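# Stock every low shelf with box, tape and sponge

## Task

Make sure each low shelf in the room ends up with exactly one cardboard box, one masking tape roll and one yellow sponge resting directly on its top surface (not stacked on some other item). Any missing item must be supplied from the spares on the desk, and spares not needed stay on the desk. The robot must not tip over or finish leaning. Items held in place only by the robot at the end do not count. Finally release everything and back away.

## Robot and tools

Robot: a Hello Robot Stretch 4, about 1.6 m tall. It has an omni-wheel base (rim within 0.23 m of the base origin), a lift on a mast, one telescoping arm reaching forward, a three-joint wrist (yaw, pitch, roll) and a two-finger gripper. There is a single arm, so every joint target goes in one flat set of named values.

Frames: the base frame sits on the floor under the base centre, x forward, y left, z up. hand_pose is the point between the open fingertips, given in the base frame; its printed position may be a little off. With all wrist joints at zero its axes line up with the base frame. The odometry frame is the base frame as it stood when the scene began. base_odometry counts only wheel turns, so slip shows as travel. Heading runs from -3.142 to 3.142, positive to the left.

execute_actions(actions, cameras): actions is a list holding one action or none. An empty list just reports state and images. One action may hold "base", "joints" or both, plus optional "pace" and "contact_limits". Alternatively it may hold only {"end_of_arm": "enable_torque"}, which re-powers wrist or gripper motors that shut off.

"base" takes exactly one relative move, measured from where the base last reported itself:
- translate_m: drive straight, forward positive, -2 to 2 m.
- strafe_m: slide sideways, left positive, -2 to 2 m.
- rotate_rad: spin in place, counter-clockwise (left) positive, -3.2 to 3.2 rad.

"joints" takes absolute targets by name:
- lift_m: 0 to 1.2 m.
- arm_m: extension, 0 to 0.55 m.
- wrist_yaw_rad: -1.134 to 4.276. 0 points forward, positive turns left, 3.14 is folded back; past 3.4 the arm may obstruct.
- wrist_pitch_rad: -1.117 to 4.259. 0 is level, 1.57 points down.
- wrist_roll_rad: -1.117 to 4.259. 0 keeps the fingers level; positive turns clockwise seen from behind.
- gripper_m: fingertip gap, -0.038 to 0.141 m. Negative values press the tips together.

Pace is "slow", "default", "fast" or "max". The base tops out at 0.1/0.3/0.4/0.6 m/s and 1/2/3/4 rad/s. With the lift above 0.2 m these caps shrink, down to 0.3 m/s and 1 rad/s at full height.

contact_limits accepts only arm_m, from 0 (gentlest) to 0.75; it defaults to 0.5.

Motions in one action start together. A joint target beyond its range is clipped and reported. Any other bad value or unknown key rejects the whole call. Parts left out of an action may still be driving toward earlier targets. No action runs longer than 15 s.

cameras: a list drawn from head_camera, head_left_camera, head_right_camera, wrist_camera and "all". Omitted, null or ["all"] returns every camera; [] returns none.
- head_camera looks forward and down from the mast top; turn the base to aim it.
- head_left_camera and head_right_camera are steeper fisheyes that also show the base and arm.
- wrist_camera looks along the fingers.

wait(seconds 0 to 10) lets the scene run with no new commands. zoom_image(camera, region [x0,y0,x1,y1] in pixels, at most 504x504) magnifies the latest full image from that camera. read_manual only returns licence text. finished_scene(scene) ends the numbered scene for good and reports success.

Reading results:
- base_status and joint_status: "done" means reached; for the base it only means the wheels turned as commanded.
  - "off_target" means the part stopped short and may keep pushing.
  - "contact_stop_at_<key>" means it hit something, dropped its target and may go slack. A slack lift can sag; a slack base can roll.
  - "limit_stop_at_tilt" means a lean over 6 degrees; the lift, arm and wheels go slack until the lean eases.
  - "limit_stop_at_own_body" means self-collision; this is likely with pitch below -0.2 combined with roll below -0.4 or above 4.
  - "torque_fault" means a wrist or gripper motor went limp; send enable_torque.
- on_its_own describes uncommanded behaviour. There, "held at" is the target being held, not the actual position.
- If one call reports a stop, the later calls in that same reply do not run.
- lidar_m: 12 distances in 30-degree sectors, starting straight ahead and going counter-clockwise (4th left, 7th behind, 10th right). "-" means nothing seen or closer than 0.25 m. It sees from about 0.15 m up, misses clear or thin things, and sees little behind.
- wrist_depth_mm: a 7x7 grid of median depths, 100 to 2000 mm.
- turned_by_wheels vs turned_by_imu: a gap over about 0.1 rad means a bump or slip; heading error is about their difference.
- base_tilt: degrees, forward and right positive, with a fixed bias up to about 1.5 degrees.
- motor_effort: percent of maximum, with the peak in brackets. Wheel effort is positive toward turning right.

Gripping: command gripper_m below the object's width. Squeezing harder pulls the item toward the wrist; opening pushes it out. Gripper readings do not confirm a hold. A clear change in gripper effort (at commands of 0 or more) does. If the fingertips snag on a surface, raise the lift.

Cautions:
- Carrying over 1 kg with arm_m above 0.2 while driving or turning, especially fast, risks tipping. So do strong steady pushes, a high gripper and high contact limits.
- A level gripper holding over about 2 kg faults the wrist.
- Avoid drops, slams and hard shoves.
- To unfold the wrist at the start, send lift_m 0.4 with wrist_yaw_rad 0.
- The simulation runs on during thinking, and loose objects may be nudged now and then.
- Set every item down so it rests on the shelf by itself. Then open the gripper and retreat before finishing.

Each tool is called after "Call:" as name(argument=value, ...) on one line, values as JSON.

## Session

Call:
execute_actions(actions=[])

Scene clock: 0.00 s.
base_odometry: x=+0.000 y=+0.000 heading=+0.000 (m, m, rad; odometry frame)
turned_by_wheels: +0.000 (rad since the last result)
turned_by_imu: +0.000 (rad since the last result)
base_tilt: forward=-0.1 right=-0.3 (deg)
lidar_m: 0.84 2.24 1.16 0.71 0.62 0.62 0.78 0.67 0.67 0.82 1.05 0.72
base_status: not commanded
joint_positions: lift_m=+0.138 arm_m=+0.001 wrist_yaw_rad=+3.211 wrist_pitch_rad=+0.004 wrist_roll_rad=+0.005 gripper_m=+0.057
joint_status: not commanded
motor_effort: lift_m=+19 arm_m=-1 wrist_yaw_rad=+0 wrist_pitch_rad=-7 wrist_roll_rad=+0 gripper_m=-3 wheel_0=+0 wheel_1=+0 wheel_2=+0 (%)
hand_pose: x=-0.1223 y=+0.0672 z=+0.3151 quat_wxyz=(-0.035, -0.002, +0.002, +0.999) (m; base frame)
wrist_depth_mm: - - 135 1060 831 676 585 / - 110 135 1042 820 661 574 / - 120 145 976 798 654 569 / 134 134 286 976 778 647 559 / 1308 1281 1229 946 759 627 549 / 866 189 1025 219 732 615 535 / 459 715 112 820 683 603 530
pictures: head_camera, head_left_camera, head_right_camera, wrist_camera
camera_calibration (this result's frames):
wrist_camera: T_world_to_cam=[[0.00119432, 0.989842, 0.142163, -0.132409], [0.0017522, 0.142161, -0.989842, 0.360686], [-0.999998, 0.00143129, -0.00156462, 0.107612], [0, 0, 0, 1]] pos_world=[0.107138, 0.0796342, 0.376014]
Images, in order (width x height): head_camera 420x560, head_left_camera 420x672, head_right_camera 420x672, wrist_camera 616x392.

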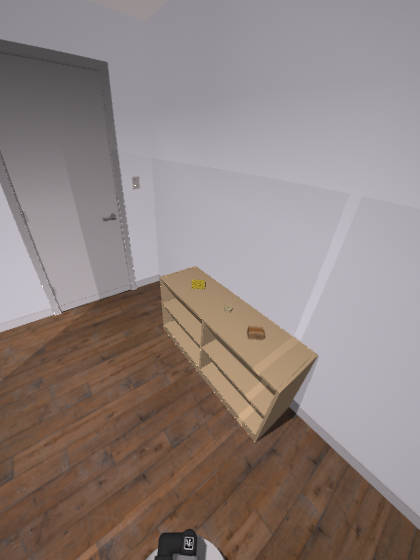

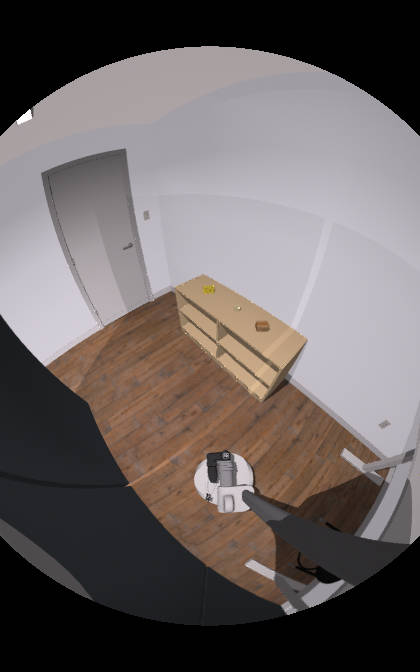

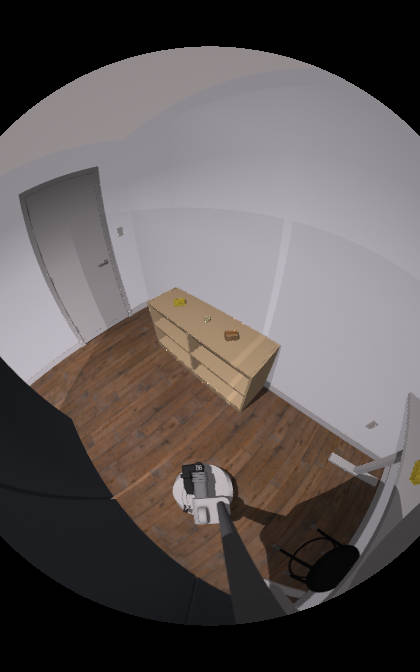

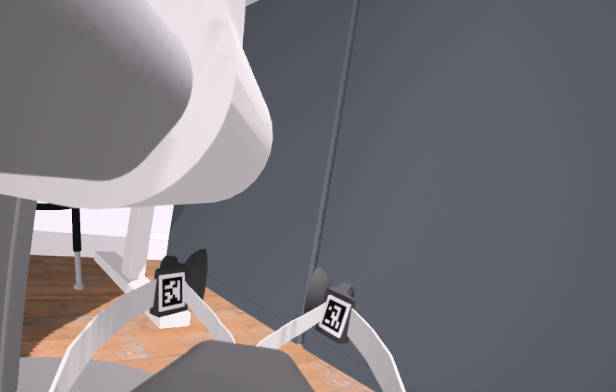

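Call:
execute_actions(actions=[{"base":{"rotate_rad":2.42},"pace":"fast"}], cameras=["head_left_camera"])

Call:
execute_actions(actions=[{"base":{"strafe_m":-1.85},"pace":"max"}], cameras=["head_camera"])

Call:
zoom_image(camera="head_camera", region=[110, 190, 230, 260])

Scene clock: 15.97 s.
base_odometry: x=+0.000 y=+0.000 heading=+2.420 (m, m, rad; odometry frame)
turned_by_wheels: +2.420 (rad since the last result)
turned_by_imu: +2.416 (rad since the last result)
base_tilt: forward=+0.0 right=-0.4 (deg)
lidar_m: 0.62 0.69 0.68 0.66 0.73 1.07 0.74 0.75 1.16 2.23 0.80 0.63
base_status: done
joint_positions: lift_m=+0.138 arm_m=+0.001 wrist_yaw_rad=+3.211 wrist_pitch_rad=+0.004 wrist_roll_rad=+0.005 gripper_m=+0.057
joint_status: not commanded
motor_effort: lift_m=+20(19) arm_m=+0(0) wrist_yaw_rad=+1(1) wrist_pitch_rad=-6(6) wrist_roll_rad=+0(0) gripper_m=-4(4) wheel_0=-1(8) wheel_1=+0(9) wheel_2=+0(12) (%)
hand_pose: x=-0.1223 y=+0.0672 z=+0.3151 quat_wxyz=(-0.035, -0.002, +0.002, +0.999) (m; base frame)
wrist_depth_mm: - - 135 1182 1160 1118 1098 / - 110 135 1182 1160 1118 1078 / - 120 145 1160 1138 1118 1078 / 134 134 287 1182 1138 1118 1078 / 1042 1229 1078 1182 1160 1098 1078 / 866 189 960 220 1118 1098 1078 / 459 715 112 831 891 1025 1060
pictures: head_left_camera
Images, in order (width x height): head_left_camera 420x672.

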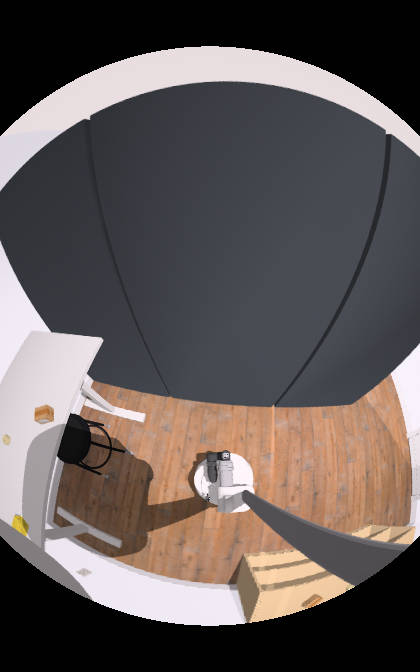

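Scene clock: 20.37 s.
base_odometry: x=+1.222 y=+1.389 heading=+2.420 (m, m, rad; odometry frame)
turned_by_wheels: +0.000 (rad since the last result)
turned_by_imu: -0.002 (rad since the last result)
base_tilt: forward=+0.0 right=-0.1 (deg)
lidar_m: 3.05 0.64 0.66 2.52 1.18 1.02 1.17 0.52 0.40 0.42 0.46 0.71
base_status: done
joint_positions: lift_m=+0.138 arm_m=+0.001 wrist_yaw_rad=+3.211 wrist_pitch_rad=+0.004 wrist_roll_rad=+0.005 gripper_m=+0.057
joint_status: not commanded
motor_effort: lift_m=+20(20) arm_m=-1(1) wrist_yaw_rad=+0(1) wrist_pitch_rad=-7(7) wrist_roll_rad=+0(0) gripper_m=-1(4) wheel_0=-2(11) wheel_1=+1(14) wheel_2=-1(2) (%)
hand_pose: x=-0.1223 y=+0.0672 z=+0.3151 quat_wxyz=(-0.035, -0.002, +0.002, +0.999) (m; base frame)
wrist_depth_mm: - - 135 1430 1397 1366 1308 / - 110 135 1430 1397 1336 1336 / - 120 145 1430 1366 1308 1308 / 134 135 287 1430 1397 1336 1308 / 668 878 1430 1397 1366 1308 1308 / 683 188 1042 219 1281 1281 1281 / 449 715 112 831 891 960 946
pictures: head_camera
Images, in order (width x height): head_camera 420x560.

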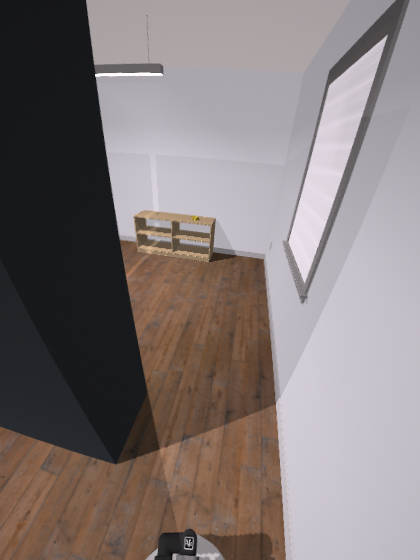

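Region (110, 190, 230, 260) of head_camera's 420x560 image, scaled by 4.200, with more detail than that image has; it fills the top 294 rows of this view, and the rest is white.

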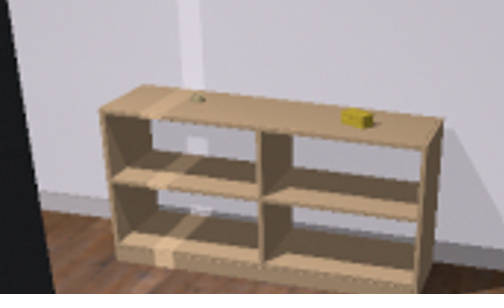

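Call:
execute_actions(actions=[{"base":{"rotate_rad":1.544},"joints":{"lift_m":0.2,"gripper_m":0.14},"pace":"fast"}], cameras=["head_camera"])

Call:
execute_actions(actions=[{"base":{"translate_m":2.0},"joints":{"lift_m":1.2,"wrist_yaw_rad":0},"pace":"max"}], cameras=[])

Call:
execute_actions(actions=[{"base":{"translate_m":0.08},"joints":{"arm_m":0.42,"wrist_pitch_rad":1.57},"pace":"fast"}], cameras=["wrist_camera","head_right_camera"])

Scene clock: 34.70 s.
base_odometry: x=+1.222 y=+1.389 heading=-2.319 (m, m, rad; odometry frame)
turned_by_wheels: +1.544 (rad since the last result)
turned_by_imu: +1.542 (rad since the last result)
base_tilt: forward=-0.1 right=-0.2 (deg)
lidar_m: 2.51 1.23 1.02 1.22 0.54 0.41 0.41 0.47 0.70 2.92 0.63 0.63
base_status: done
joint_positions: lift_m=+0.200 arm_m=+0.001 wrist_yaw_rad=+3.211 wrist_pitch_rad=+0.004 wrist_roll_rad=+0.005 gripper_m=+0.140
joint_status: all done
motor_effort: lift_m=+21(24) arm_m=-1(1) wrist_yaw_rad=+1(0) wrist_pitch_rad=-7(7) wrist_roll_rad=+0(1) gripper_m=+1(1) wheel_0=+0(7) wheel_1=+1(9) wheel_2=+1(10) (%)
hand_pose: x=-0.1223 y=+0.0672 z=+0.3771 quat_wxyz=(-0.035, -0.002, +0.002, +0.999) (m; base frame)
wrist_depth_mm: - - 135 549 508 504 500 / - 110 135 549 512 508 492 / - 121 145 544 508 504 496 / 134 134 287 544 508 504 492 / 585 564 554 539 508 500 492 / 580 564 549 539 223 500 488 / 574 564 112 504 504 500 492
pictures: head_camera
Images, in order (width x height): head_camera 420x560.

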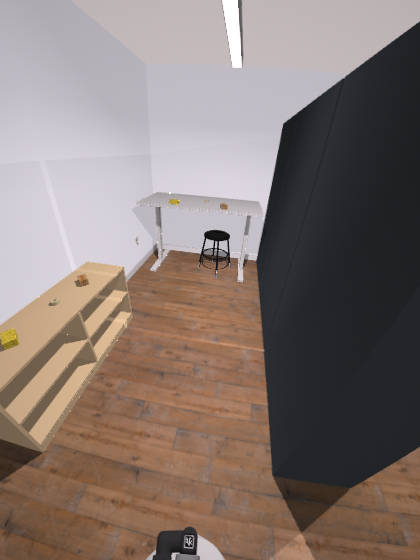

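Scene clock: 39.60 s.
base_odometry: x=-0.138 y=-0.077 heading=-2.319 (m, m, rad; odometry frame)
turned_by_wheels: +0.000 (rad since the last result)
turned_by_imu: -0.004 (rad since the last result)
base_tilt: forward=+0.2 right=-0.4 (deg)
lidar_m: 0.52 0.59 0.84 1.09 0.83 1.20 2.40 0.79 0.58 0.57 0.62 0.53
base_status: done
joint_positions: lift_m=+1.200 arm_m=+0.001 wrist_yaw_rad=+0.000 wrist_pitch_rad=+0.003 wrist_roll_rad=+0.005 gripper_m=+0.140
joint_status: all done
motor_effort: lift_m=+20(24) arm_m=-1(1) wrist_yaw_rad=+0(5) wrist_pitch_rad=-7(7) wrist_roll_rad=+1(0) gripper_m=+0(2) wheel_0=-2(8) wheel_1=-1(8) wheel_2=+1(14) (%)
hand_pose: x=+0.4601 y=-0.0874 z=+1.3772 quat_wxyz=(+1.000, +0.002, +0.002, +0.000) (m; base frame)
wrist_depth_mm: 1098 1118 1098 1078 1078 1078 1060 / 1098 1098 1098 1078 1078 1060 891 / 1098 1098 1078 1078 1078 1078 878 / 1098 1098 1098 1078 1098 1078 842 / 1098 1098 1098 1078 1060 1078 809 / 1042 1098 1078 1060 223 1078 768 / 842 917 112 1078 1078 1008 750
pictures: none
No camera images: the call's "cameras" was empty. Leave "cameras" out to get every camera's image.

Scene clock: 41.57 s.
base_odometry: x=-0.193 y=-0.136 heading=-2.319 (m, m, rad; odometry frame)
turned_by_wheels: +0.000 (rad since the last result)
turned_by_imu: +0.000 (rad since the last result)
base_tilt: forward=-0.1 right=-0.2 (deg)
lidar_m: 0.44 0.47 0.73 1.09 0.84 1.19 2.48 0.78 0.60 0.59 0.59 0.46
base_status: done
joint_positions: lift_m=+1.200 arm_m=+0.419 wrist_yaw_rad=+0.000 wrist_pitch_rad=+1.570 wrist_roll_rad=+0.005 gripper_m=+0.140
joint_status: all done
motor_effort: lift_m=+19(20) arm_m=+7(8) wrist_yaw_rad=+0(0) wrist_pitch_rad=+1(5) wrist_roll_rad=+1(0) gripper_m=+0(0) wheel_0=+0(5) wheel_1=+1(6) wheel_2=+2(14) (%)
hand_pose: x=+0.5901 y=-0.0874 z=+1.0897 quat_wxyz=(+0.707, +0.002, +0.707, -0.002) (m; base frame)
wrist_depth_mm: 343 349 357 362 370 377 384 / 345 351 357 366 370 379 387 / 345 351 357 364 373 379 387 / 345 351 359 366 373 382 387 / 345 351 357 366 375 382 389 / 345 349 314 314 223 382 389 / 1229 1255 112 368 375 384 389
pictures: head_right_camera, wrist_camera
camera_calibration (this result's frames):
wrist_camera: T_world_to_cam=[[0.14205, -0.987356, 0.0703558, -0.268003], [-0.989855, -0.141904, 0.00709444, 0.622078], [0.00297905, -0.0706498, -0.997497, 1.30857], [0, 0, 0, 1]] pos_world=[0.649938, -0.0838887, 1.31973]
Images, in order (width x height): head_right_camera 420x672, wrist_camera 616x392.

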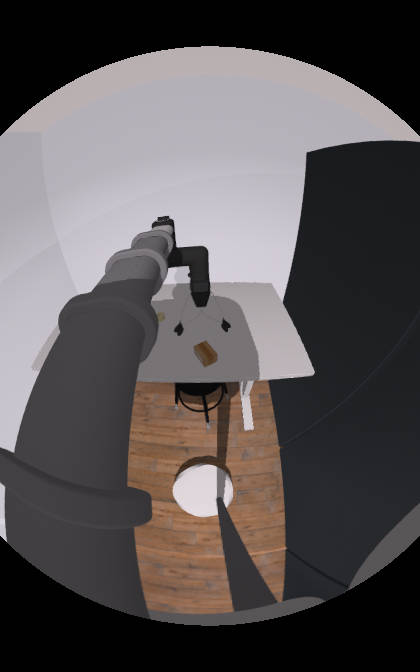

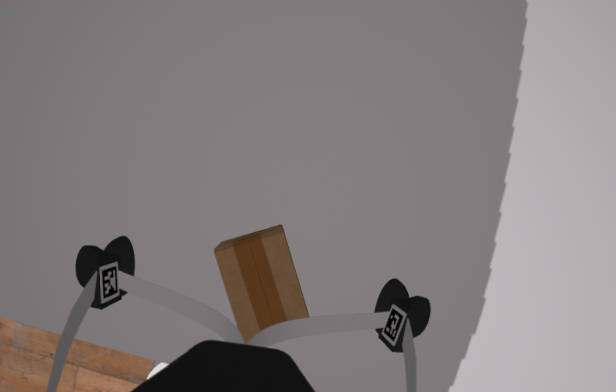

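Call:
execute_actions(actions=[{"base":{"strafe_m":-0.008},"joints":{"arm_m":0.394,"wrist_roll_rad":-0.47,"lift_m":1.094,"gripper_m":0.11}}], cameras=["wrist_camera"])

Scene clock: 52.90 s.
base_odometry: x=-0.199 y=-0.130 heading=-2.319 (m, m, rad; odometry frame)
turned_by_wheels: +0.000 (rad since the last result)
turned_by_imu: +0.000 (rad since the last result)
base_tilt: forward=-0.1 right=-0.4 (deg)
lidar_m: 0.43 0.47 0.71 1.10 0.88 1.22 2.48 0.78 0.60 0.58 0.60 0.44
base_status: done
joint_positions: lift_m=+1.094 arm_m=+0.395 wrist_yaw_rad=+0.000 wrist_pitch_rad=+1.570 wrist_roll_rad=-0.470 gripper_m=+0.110
joint_status: all done
motor_effort: lift_m=+17(19) arm_m=-6(7) wrist_yaw_rad=+0(0) wrist_pitch_rad=+0(1) wrist_roll_rad=-1(7) gripper_m=-4(3) wheel_0=+0(7) wheel_1=+1(10) wheel_2=+0(1) (%)
hand_pose: x=+0.5663 y=-0.0874 z=+0.9839 quat_wxyz=(+0.688, -0.165, +0.687, +0.165) (m; base frame)
wrist_depth_mm: 245 249 254 259 264 270 274 / 246 249 255 259 264 271 274 / 246 250 256 260 265 271 276 / 246 251 254 259 265 271 276 / 247 250 208 211 266 272 276 / 946 198 208 210 227 272 276 / 946 253 112 262 265 272 277
pictures: wrist_camera
camera_calibration (this result's frames):
wrist_camera: T_world_to_cam=[[0.577217, -0.813527, 0.0706714, -0.488711], [-0.815848, -0.578218, 0.00742669, 0.462266], [0.0348217, -0.0619439, -0.997472, 1.18584], [0, 0, 0, 1]] pos_world=[0.617938, -0.0568331, 1.21395]
Images, in order (width x height): wrist_camera 616x392.

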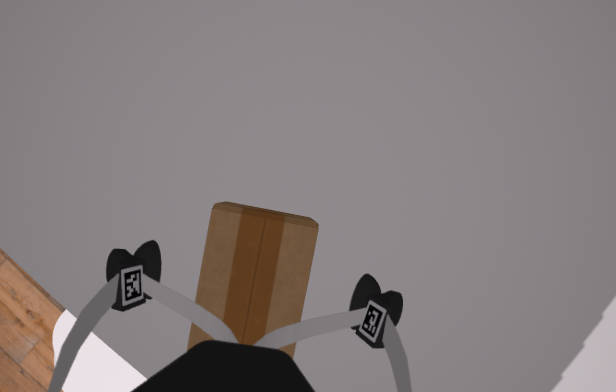

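Call:
execute_actions(actions=[{"joints":{"gripper_m":0.02}}], cameras=[])

Call:
execute_actions(actions=[{"joints":{"lift_m":1.12}}], cameras=[])

Call:
execute_actions(actions=[{"base":{"translate_m":-0.1},"joints":{"arm_m":0.1,"wrist_roll_rad":0},"pace":"fast"}], cameras=["wrist_camera"])

Call:
execute_actions(actions=[{"base":{"translate_m":-0.3},"joints":{"lift_m":0.42,"arm_m":0},"pace":"max"}], cameras=[])

Call:
execute_actions(actions=[{"base":{"translate_m":-1.7},"pace":"max"}], cameras=["head_right_camera","wrist_camera"])

Scene clock: 65.63 s.
base_odometry: x=-0.199 y=-0.130 heading=-2.319 (m, m, rad; odometry frame)
turned_by_wheels: +0.000 (rad since the last result)
turned_by_imu: +0.000 (rad since the last result)
base_tilt: forward=-0.1 right=-0.1 (deg)
lidar_m: 0.43 0.48 0.72 1.10 0.87 1.20 2.49 0.76 0.59 0.57 0.61 0.46
base_status: not commanded
joint_positions: lift_m=+1.094 arm_m=+0.395 wrist_yaw_rad=+0.000 wrist_pitch_rad=+1.570 wrist_roll_rad=-0.470 gripper_m=+0.020
joint_status: all done
motor_effort: lift_m=+17(17) arm_m=-6(6) wrist_yaw_rad=-1(1) wrist_pitch_rad=+0(1) wrist_roll_rad=+0(0) gripper_m=-19(19) wheel_0=+0(0) wheel_1=+1(1) wheel_2=+0(0) (%)
hand_pose: x=+0.5663 y=-0.0874 z=+0.9839 quat_wxyz=(+0.688, -0.165, +0.687, +0.165) (m; base frame)
wrist_depth_mm: 245 249 254 258 264 270 273 / 245 250 255 259 264 270 273 / 246 250 255 260 265 270 274 / 246 250 254 259 265 271 274 / 247 250 196 199 265 272 276 / 247 182 196 198 266 272 276 / 960 253 112 262 264 272 277
pictures: none
No camera images: the call's "cameras" was empty. Leave "cameras" out to get every camera's image.

Scene clock: 66.50 s.
base_odometry: x=-0.199 y=-0.130 heading=-2.319 (m, m, rad; odometry frame)
turned_by_wheels: +0.000 (rad since the last result)
turned_by_imu: +0.000 (rad since the last result)
base_tilt: forward=-0.1 right=-0.3 (deg)
lidar_m: 0.44 0.48 0.71 1.09 0.87 1.20 2.48 0.75 0.59 0.58 0.59 0.45
base_status: not commanded
joint_positions: lift_m=+1.120 arm_m=+0.395 wrist_yaw_rad=+0.000 wrist_pitch_rad=+1.570 wrist_roll_rad=-0.470 gripper_m=+0.020
joint_status: all done
motor_effort: lift_m=+22(22) arm_m=-6(6) wrist_yaw_rad=+0(0) wrist_pitch_rad=+0(0) wrist_roll_rad=+0(1) gripper_m=-21(24) wheel_0=+0(0) wheel_1=+1(1) wheel_2=+0(0) (%)
hand_pose: x=+0.5663 y=-0.0874 z=+1.0095 quat_wxyz=(+0.688, -0.165, +0.687, +0.165) (m; base frame)
wrist_depth_mm: 268 273 278 285 290 296 300 / 270 273 279 285 290 296 301 / 270 274 279 286 291 296 303 / 271 274 279 285 291 297 301 / 271 276 196 199 291 298 303 / 1160 182 196 198 293 298 303 / 976 976 112 287 291 300 304
pictures: none
No camera images: the call's "cameras" was empty. Leave "cameras" out to get every camera's image.

Scene clock: 68.17 s.
base_odometry: x=-0.131 y=-0.057 heading=-2.319 (m, m, rad; odometry frame)
turned_by_wheels: +0.000 (rad since the last result)
turned_by_imu: +0.000 (rad since the last result)
base_tilt: forward=+0.0 right=-0.2 (deg)
lidar_m: 0.53 0.60 0.86 1.05 0.83 1.19 2.38 0.77 0.58 0.56 0.62 0.58
base_status: done
joint_positions: lift_m=+1.120 arm_m=+0.101 wrist_yaw_rad=+0.000 wrist_pitch_rad=+1.570 wrist_roll_rad=+0.000 gripper_m=+0.020
joint_status: all done
motor_effort: lift_m=+22(23) arm_m=-6(6) wrist_yaw_rad=+1(0) wrist_pitch_rad=-1(1) wrist_roll_rad=+1(6) gripper_m=-18(21) wheel_0=-1(6) wheel_1=-2(8) wheel_2=+0(8) (%)
hand_pose: x=+0.2721 y=-0.0874 z=+1.0095 quat_wxyz=(+0.707, +0.000, +0.707, +0.000) (m; base frame)
wrist_depth_mm: 1138 1182 1205 1205 1229 1255 891 / 1160 1160 1182 1205 1255 1182 820 / 1138 1182 1205 1229 1255 1078 788 / 1160 1182 1205 1229 1229 1008 741 / 1160 1182 196 199 1229 960 707 / 1160 182 196 198 1229 866 661 / 1160 1182 112 1229 1025 809 621
pictures: wrist_camera
camera_calibration (this result's frames):
wrist_camera: T_world_to_cam=[[0.146277, -0.986744, 0.0702844, -0.218218], [-0.98924, -0.146105, 0.00760771, 0.306856], [0.00276207, -0.070641, -0.997498, 1.22957], [0, 0, 0, 1]] pos_world=[0.332078, -0.0836336, 1.2395]
Images, in order (width x height): wrist_camera 616x392.

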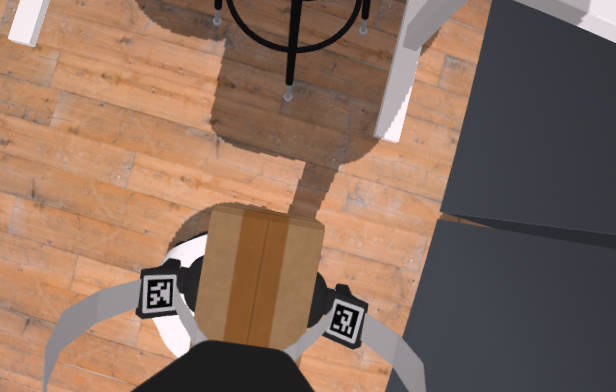

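Scene clock: 70.57 s.
base_odometry: x=+0.073 y=+0.163 heading=-2.319 (m, m, rad; odometry frame)
turned_by_wheels: +0.000 (rad since the last result)
turned_by_imu: +0.001 (rad since the last result)
base_tilt: forward=-0.1 right=-0.2 (deg)
lidar_m: 0.83 0.90 1.15 0.76 0.81 1.27 2.08 0.72 0.55 0.54 0.58 0.87
base_status: done
joint_positions: lift_m=+0.420 arm_m=+0.002 wrist_yaw_rad=+0.000 wrist_pitch_rad=+1.570 wrist_roll_rad=+0.000 gripper_m=+0.020
joint_status: all done
motor_effort: lift_m=+19(20) arm_m=-6(6) wrist_yaw_rad=+0(0) wrist_pitch_rad=+0(0) wrist_roll_rad=+1(1) gripper_m=-18(21) wheel_0=-1(6) wheel_1=-2(5) wheel_2=+0(12) (%)
hand_pose: x=+0.1727 y=-0.0874 z=+0.3098 quat_wxyz=(+0.707, +0.000, +0.707, +0.000) (m; base frame)
wrist_depth_mm: 504 512 525 535 544 554 564 / 504 512 525 535 544 554 569 / 504 517 525 535 544 559 569 / 508 512 521 535 549 559 569 / 310 312 196 199 549 559 564 / 306 182 195 198 549 559 569 / 306 312 112 325 544 564 569
pictures: none
No camera images: the call's "cameras" was empty. Leave "cameras" out to get every camera's image.

Scene clock: 75.30 s.
base_odometry: x=+1.231 y=+1.408 heading=-2.320 (m, m, rad; odometry frame)
turned_by_wheels: +0.000 (rad since the last result)
turned_by_imu: +0.004 (rad since the last result)
base_tilt: forward=+0.0 right=-0.5 (deg)
lidar_m: 2.52 1.25 1.03 1.18 0.51 0.38 0.40 0.43 0.66 2.80 0.66 0.64
base_status: done
joint_positions: lift_m=+0.420 arm_m=+0.002 wrist_yaw_rad=+0.000 wrist_pitch_rad=+1.570 wrist_roll_rad=+0.000 gripper_m=+0.020
joint_status: not commanded
motor_effort: lift_m=+20(20) arm_m=-6(6) wrist_yaw_rad=+0(0) wrist_pitch_rad=+0(1) wrist_roll_rad=+1(1) gripper_m=-23(19) wheel_0=-1(7) wheel_1=-1(8) wheel_2=-2(14) (%)
hand_pose: x=+0.1726 y=-0.0874 z=+0.3097 quat_wxyz=(+0.707, +0.000, +0.707, +0.000) (m; base frame)
wrist_depth_mm: 504 517 525 530 544 554 535 / 504 517 521 535 544 559 559 / 504 517 525 535 544 559 564 / 508 512 525 535 544 559 569 / 309 312 196 198 549 559 574 / 304 182 196 198 549 564 569 / 307 312 112 325 544 564 574
pictures: head_right_camera, wrist_camera
camera_calibration (this result's frames):
wrist_camera: T_world_to_cam=[[0.146429, -0.98672, 0.0702955, -0.154509], [-0.989217, -0.146263, 0.00753283, 0.213772], [0.00284884, -0.0706406, -0.997498, 0.5318], [0, 0, 0, 1]] pos_world=[0.232577, -0.083624, 0.539721]
Images, in order (width x height): head_right_camera 420x672, wrist_camera 616x392.

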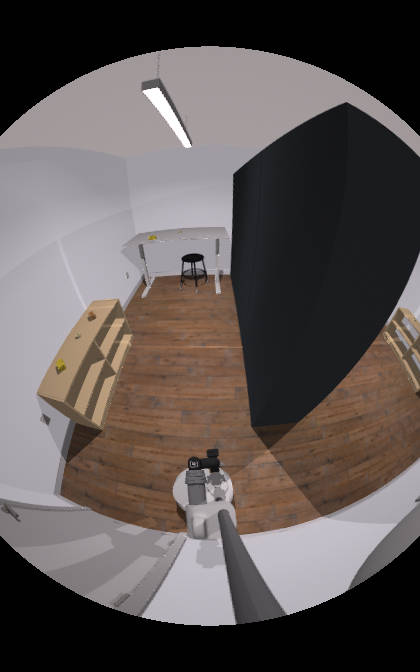

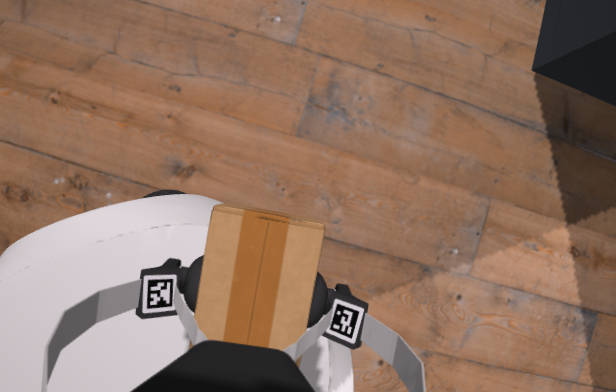

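Call:
execute_actions(actions=[{"base":{"strafe_m":-1.4},"pace":"max"}], cameras=["head_camera","head_right_camera"])

Call:
zoom_image(camera="head_camera", region=[190, 200, 320, 280])

Scene clock: 82.80 s.
base_odometry: x=+0.205 y=+2.361 heading=-2.320 (m, m, rad; odometry frame)
turned_by_wheels: +0.000 (rad since the last result)
turned_by_imu: -0.003 (rad since the last result)
base_tilt: forward=+0.0 right=-0.2 (deg)
lidar_m: 1.53 0.67 0.65 1.59 0.74 0.53 0.52 0.56 0.86 1.64 1.73 2.80
base_status: done
joint_positions: lift_m=+0.420 arm_m=+0.002 wrist_yaw_rad=+0.000 wrist_pitch_rad=+1.570 wrist_roll_rad=+0.000 gripper_m=+0.020
joint_status: not commanded
motor_effort: lift_m=+20(20) arm_m=-6(6) wrist_yaw_rad=+0(1) wrist_pitch_rad=+0(0) wrist_roll_rad=+0(1) gripper_m=-22(17) wheel_0=-3(12) wheel_1=+0(12) wheel_2=+0(5) (%)
hand_pose: x=+0.1727 y=-0.0874 z=+0.3097 quat_wxyz=(+0.707, +0.000, +0.707, +0.000) (m; base frame)
wrist_depth_mm: 504 512 525 535 544 554 564 / 504 512 525 535 544 559 569 / 504 517 525 535 549 554 564 / 508 512 521 535 544 559 569 / 309 312 196 199 549 559 569 / 306 182 196 198 544 559 574 / 307 312 112 325 544 559 569
pictures: head_camera, head_right_camera
Images, in order (width x height): head_camera 420x560, head_right_camera 420x672.

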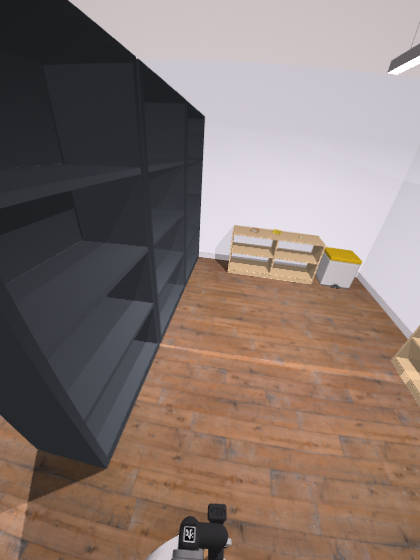

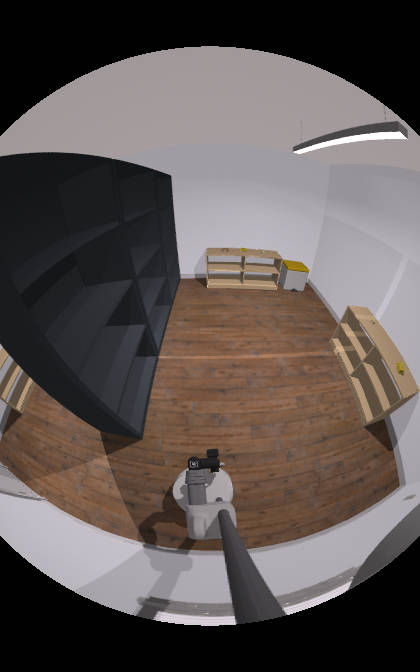

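Region (190, 200, 320, 280) of head_camera's 420x560 image, scaled by 3.877, with more detail than that image has; it fills the top 310 rows of this view, and the rest is white.

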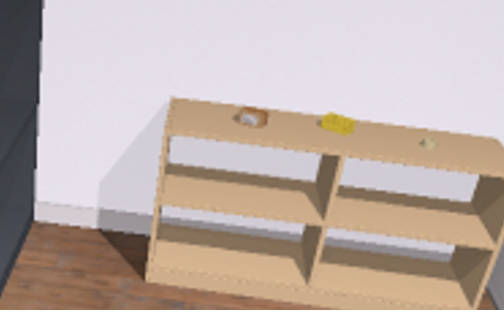

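Call:
execute_actions(actions=[{"base":{"rotate_rad":-1.17},"pace":"fast"}], cameras=["head_camera"])

Call:
execute_actions(actions=[{"base":{"translate_m":1.33},"joints":{"lift_m":0.85,"arm_m":0.45,"wrist_roll_rad":0.5},"pace":"max"}], cameras=["head_camera","wrist_camera"])

Scene clock: 91.20 s.
base_odometry: x=+0.205 y=+2.361 heading=+2.793 (m, m, rad; odometry frame)
turned_by_wheels: -1.170 (rad since the last result)
turned_by_imu: -1.168 (rad since the last result)
base_tilt: forward=+0.0 right=-0.2 (deg)
lidar_m: 1.67 2.81 2.27 0.77 0.66 2.32 0.82 0.56 0.51 0.54 0.70 1.61
base_status: done
joint_positions: lift_m=+0.420 arm_m=+0.002 wrist_yaw_rad=+0.000 wrist_pitch_rad=+1.570 wrist_roll_rad=+0.000 gripper_m=+0.020
joint_status: not commanded
motor_effort: lift_m=+19(20) arm_m=-6(6) wrist_yaw_rad=+0(1) wrist_pitch_rad=+0(0) wrist_roll_rad=+1(1) gripper_m=-19(20) wheel_0=+1(6) wheel_1=+2(11) wheel_2=+1(10) (%)
hand_pose: x=+0.1727 y=-0.0874 z=+0.3097 quat_wxyz=(+0.707, +0.000, +0.707, +0.000) (m; base frame)
wrist_depth_mm: 504 512 525 535 544 554 564 / 508 512 525 535 549 559 564 / 504 517 525 535 544 559 569 / 508 512 525 535 544 559 569 / 309 312 196 199 544 559 569 / 306 182 196 198 549 559 569 / 306 312 113 327 544 564 569
pictures: head_camera
Images, in order (width x height): head_camera 420x560.

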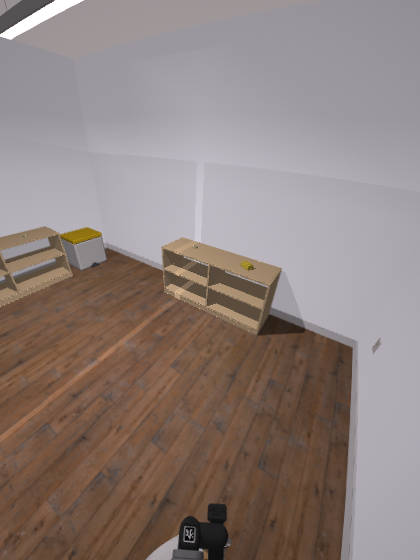

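Scene clock: 95.17 s.
base_odometry: x=-1.045 y=+2.815 heading=+2.794 (m, m, rad; odometry frame)
turned_by_wheels: +0.000 (rad since the last result)
turned_by_imu: -0.003 (rad since the last result)
base_tilt: forward=-0.1 right=-0.1 (deg)
lidar_m: 0.47 0.65 2.09 2.17 1.78 1.69 1.74 1.27 1.17 1.24 0.46 0.44
base_status: done
joint_positions: lift_m=+0.850 arm_m=+0.449 wrist_yaw_rad=+0.000 wrist_pitch_rad=+1.570 wrist_roll_rad=+0.500 gripper_m=+0.020
joint_status: all done
motor_effort: lift_m=+21(25) arm_m=+6(9) wrist_yaw_rad=+0(1) wrist_pitch_rad=+1(2) wrist_roll_rad=+1(4) gripper_m=-18(22) wheel_0=-1(7) wheel_1=+1(8) wheel_2=+2(15) (%)
hand_pose: x=+0.6201 y=-0.0874 z=+0.7396 quat_wxyz=(+0.685, +0.175, +0.685, -0.175) (m; base frame)
wrist_depth_mm: 334 340 347 353 362 392 392 / 334 342 347 355 362 368 377 / 336 340 347 353 362 370 375 / 334 342 347 353 362 370 375 / 336 342 196 198 362 368 330 / 336 182 196 198 366 370 332 / 917 345 112 355 362 373 377
pictures: head_camera, wrist_camera
camera_calibration (this result's frames):
wrist_camera: T_world_to_cam=[[-0.344284, -0.93626, 0.0699028, 0.0587467], [-0.938356, 0.345594, 0.00721768, 0.664914], [-0.0309156, -0.0631088, -0.997528, 0.980973], [0, 0, 0, 1]] pos_world=[0.674479, -0.11288, 0.969642]
Images, in order (width x height): head_camera 420x560, wrist_camera 616x392.

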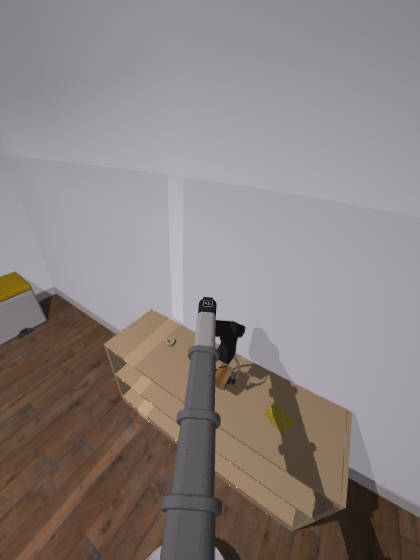

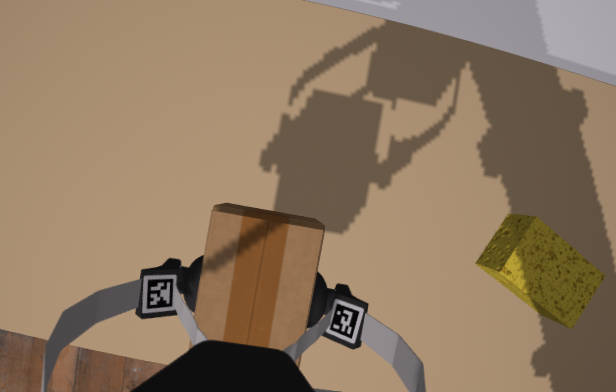

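Call:
execute_actions(actions=[{"joints":{"lift_m":0.755,"arm_m":0.51}}], cameras=[])

Call:
execute_actions(actions=[{"joints":{"gripper_m":0.095}}], cameras=[])

Call:
execute_actions(actions=[{"joints":{"lift_m":0.84},"pace":"fast"}], cameras=[])

Call:
execute_actions(actions=[{"base":{"translate_m":-0.2},"joints":{"arm_m":0},"pace":"fast"}], cameras=["head_camera","head_left_camera"])

Call:
zoom_image(camera="head_left_camera", region=[0, 270, 340, 450])

Scene clock: 105.27 s.
base_odometry: x=-1.045 y=+2.815 heading=+2.794 (m, m, rad; odometry frame)
turned_by_wheels: +0.000 (rad since the last result)
turned_by_imu: +0.000 (rad since the last result)
base_tilt: forward=-0.1 right=-0.4 (deg)
lidar_m: 0.46 0.62 2.11 2.17 1.78 1.69 1.74 1.24 1.19 1.25 0.47 0.44
base_status: not commanded
joint_positions: lift_m=+0.755 arm_m=+0.509 wrist_yaw_rad=+0.000 wrist_pitch_rad=+1.570 wrist_roll_rad=+0.500 gripper_m=+0.020
joint_status: all done
motor_effort: lift_m=+18(18) arm_m=+7(6) wrist_yaw_rad=+0(0) wrist_pitch_rad=+1(0) wrist_roll_rad=+1(0) gripper_m=-23(23) wheel_0=-1(1) wheel_1=+1(1) wheel_2=+2(2) (%)
hand_pose: x=+0.6800 y=-0.0874 z=+0.6449 quat_wxyz=(+0.685, +0.175, +0.685, -0.175) (m; base frame)
wrist_depth_mm: 245 249 254 259 265 306 298 / 246 250 254 259 265 271 276 / 246 250 255 260 265 271 276 / 247 251 255 260 265 271 276 / 247 250 196 199 266 272 277 / 246 182 196 198 267 273 277 / 247 252 112 263 265 274 278
pictures: none
No camera images: the call's "cameras" was empty. Leave "cameras" out to get every camera's image.

Scene clock: 106.83 s.
base_odometry: x=-1.045 y=+2.815 heading=+2.794 (m, m, rad; odometry frame)
turned_by_wheels: +0.000 (rad since the last result)
turned_by_imu: +0.000 (rad since the last result)
base_tilt: forward=-0.1 right=-0.2 (deg)
lidar_m: 0.46 0.65 2.10 2.15 1.77 1.69 1.73 1.25 1.19 1.23 0.46 0.45
base_status: not commanded
joint_positions: lift_m=+0.755 arm_m=+0.509 wrist_yaw_rad=+0.000 wrist_pitch_rad=+1.570 wrist_roll_rad=+0.500 gripper_m=+0.095
joint_status: all done
motor_effort: lift_m=+18(17) arm_m=+6(7) wrist_yaw_rad=+0(0) wrist_pitch_rad=+1(1) wrist_roll_rad=+1(1) gripper_m=+0(21) wheel_0=-1(1) wheel_1=+1(1) wheel_2=+2(2) (%)
hand_pose: x=+0.6800 y=-0.0874 z=+0.6449 quat_wxyz=(+0.685, +0.175, +0.685, -0.175) (m; base frame)
wrist_depth_mm: 245 249 255 260 266 306 298 / 245 250 255 260 265 271 276 / 246 251 255 260 266 271 276 / 247 251 255 262 266 272 276 / 247 250 209 211 267 272 277 / 247 193 208 211 267 273 277 / 246 252 112 263 267 273 278
pictures: none
No camera images: the call's "cameras" was empty. Leave "cameras" out to get every camera's image.

Scene clock: 107.93 s.
base_odometry: x=-1.045 y=+2.815 heading=+2.794 (m, m, rad; odometry frame)
turned_by_wheels: +0.000 (rad since the last result)
turned_by_imu: +0.000 (rad since the last result)
base_tilt: forward=-0.1 right=-0.3 (deg)
lidar_m: 0.47 0.65 2.10 2.17 1.78 1.69 1.74 1.26 1.18 1.22 0.47 0.43
base_status: not commanded
joint_positions: lift_m=+0.840 arm_m=+0.509 wrist_yaw_rad=+0.000 wrist_pitch_rad=+1.570 wrist_roll_rad=+0.500 gripper_m=+0.095
joint_status: all done
motor_effort: lift_m=+22(22) arm_m=+7(6) wrist_yaw_rad=+1(0) wrist_pitch_rad=+0(1) wrist_roll_rad=+1(1) gripper_m=-1(1) wheel_0=-1(1) wheel_1=+1(1) wheel_2=+2(2) (%)
hand_pose: x=+0.6800 y=-0.0874 z=+0.7296 quat_wxyz=(+0.685, +0.175, +0.685, -0.175) (m; base frame)
wrist_depth_mm: 324 330 340 377 355 320 297 / 325 330 338 345 351 382 389 / 325 332 338 345 351 359 366 / 327 332 338 347 351 359 366 / 327 330 336 347 353 362 366 / 327 193 293 294 353 362 322 / 325 332 112 349 353 362 322
pictures: none
No camera images: the call's "cameras" was empty. Leave "cameras" out to get every camera's image.

Scene clock: 110.07 s.
base_odometry: x=-0.857 y=+2.747 heading=+2.793 (m, m, rad; odometry frame)
turned_by_wheels: +0.000 (rad since the last result)
turned_by_imu: +0.000 (rad since the last result)
base_tilt: forward=+0.0 right=-0.3 (deg)
lidar_m: 0.65 0.88 2.20 2.23 1.60 1.53 1.58 1.12 1.09 1.15 0.64 0.61
base_status: done
joint_positions: lift_m=+0.840 arm_m=+0.002 wrist_yaw_rad=+0.000 wrist_pitch_rad=+1.570 wrist_roll_rad=+0.500 gripper_m=+0.095
joint_status: all done
motor_effort: lift_m=+21(22) arm_m=-6(7) wrist_yaw_rad=+1(0) wrist_pitch_rad=+0(1) wrist_roll_rad=+0(1) gripper_m=-1(3) wheel_0=-1(6) wheel_1=-2(7) wheel_2=-2(15) (%)
hand_pose: x=+0.1727 y=-0.0874 z=+0.7296 quat_wxyz=(+0.685, +0.175, +0.685, -0.175) (m; base frame)
wrist_depth_mm: 891 904 931 878 878 976 1008 / 891 917 931 960 960 976 1008 / 891 917 931 946 976 991 1008 / 891 917 917 946 976 991 1008 / 904 917 732 741 976 991 1025 / 904 193 732 741 976 991 1008 / 904 917 112 621 976 991 1008
pictures: head_camera, head_left_camera
Images, in order (width x height): head_camera 420x560, head_left_camera 420x672.

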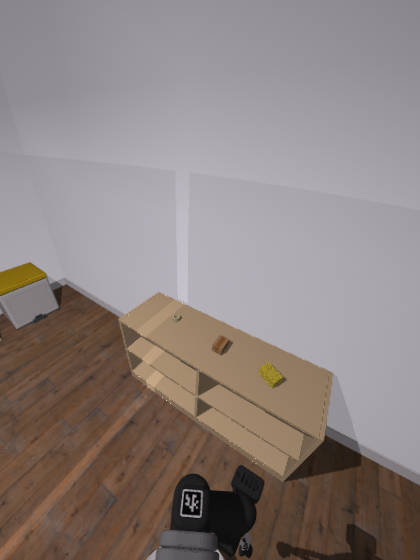

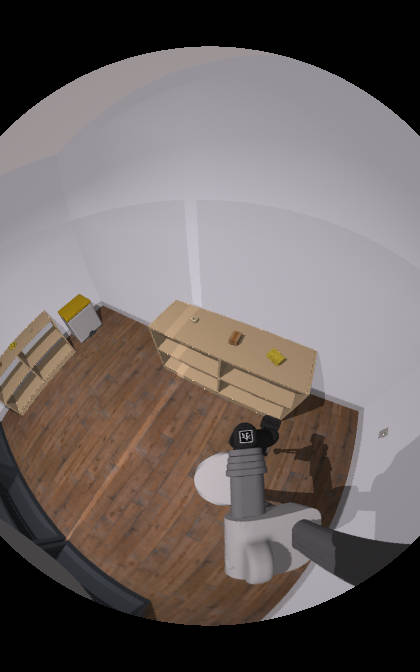

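Region (0, 270, 340, 450) of head_left_camera's 420x672 image, scaled by 1.482, with more detail than that image has; it fills the top 267 rows of this view, and the rest is white.

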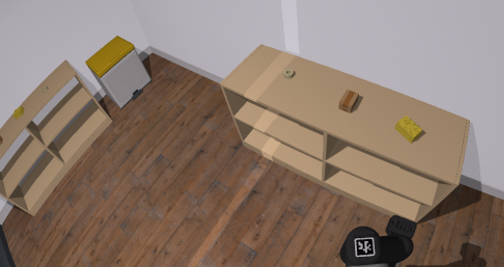

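Call:
finished_scene(scene=2)

The scene is finished: the task was done.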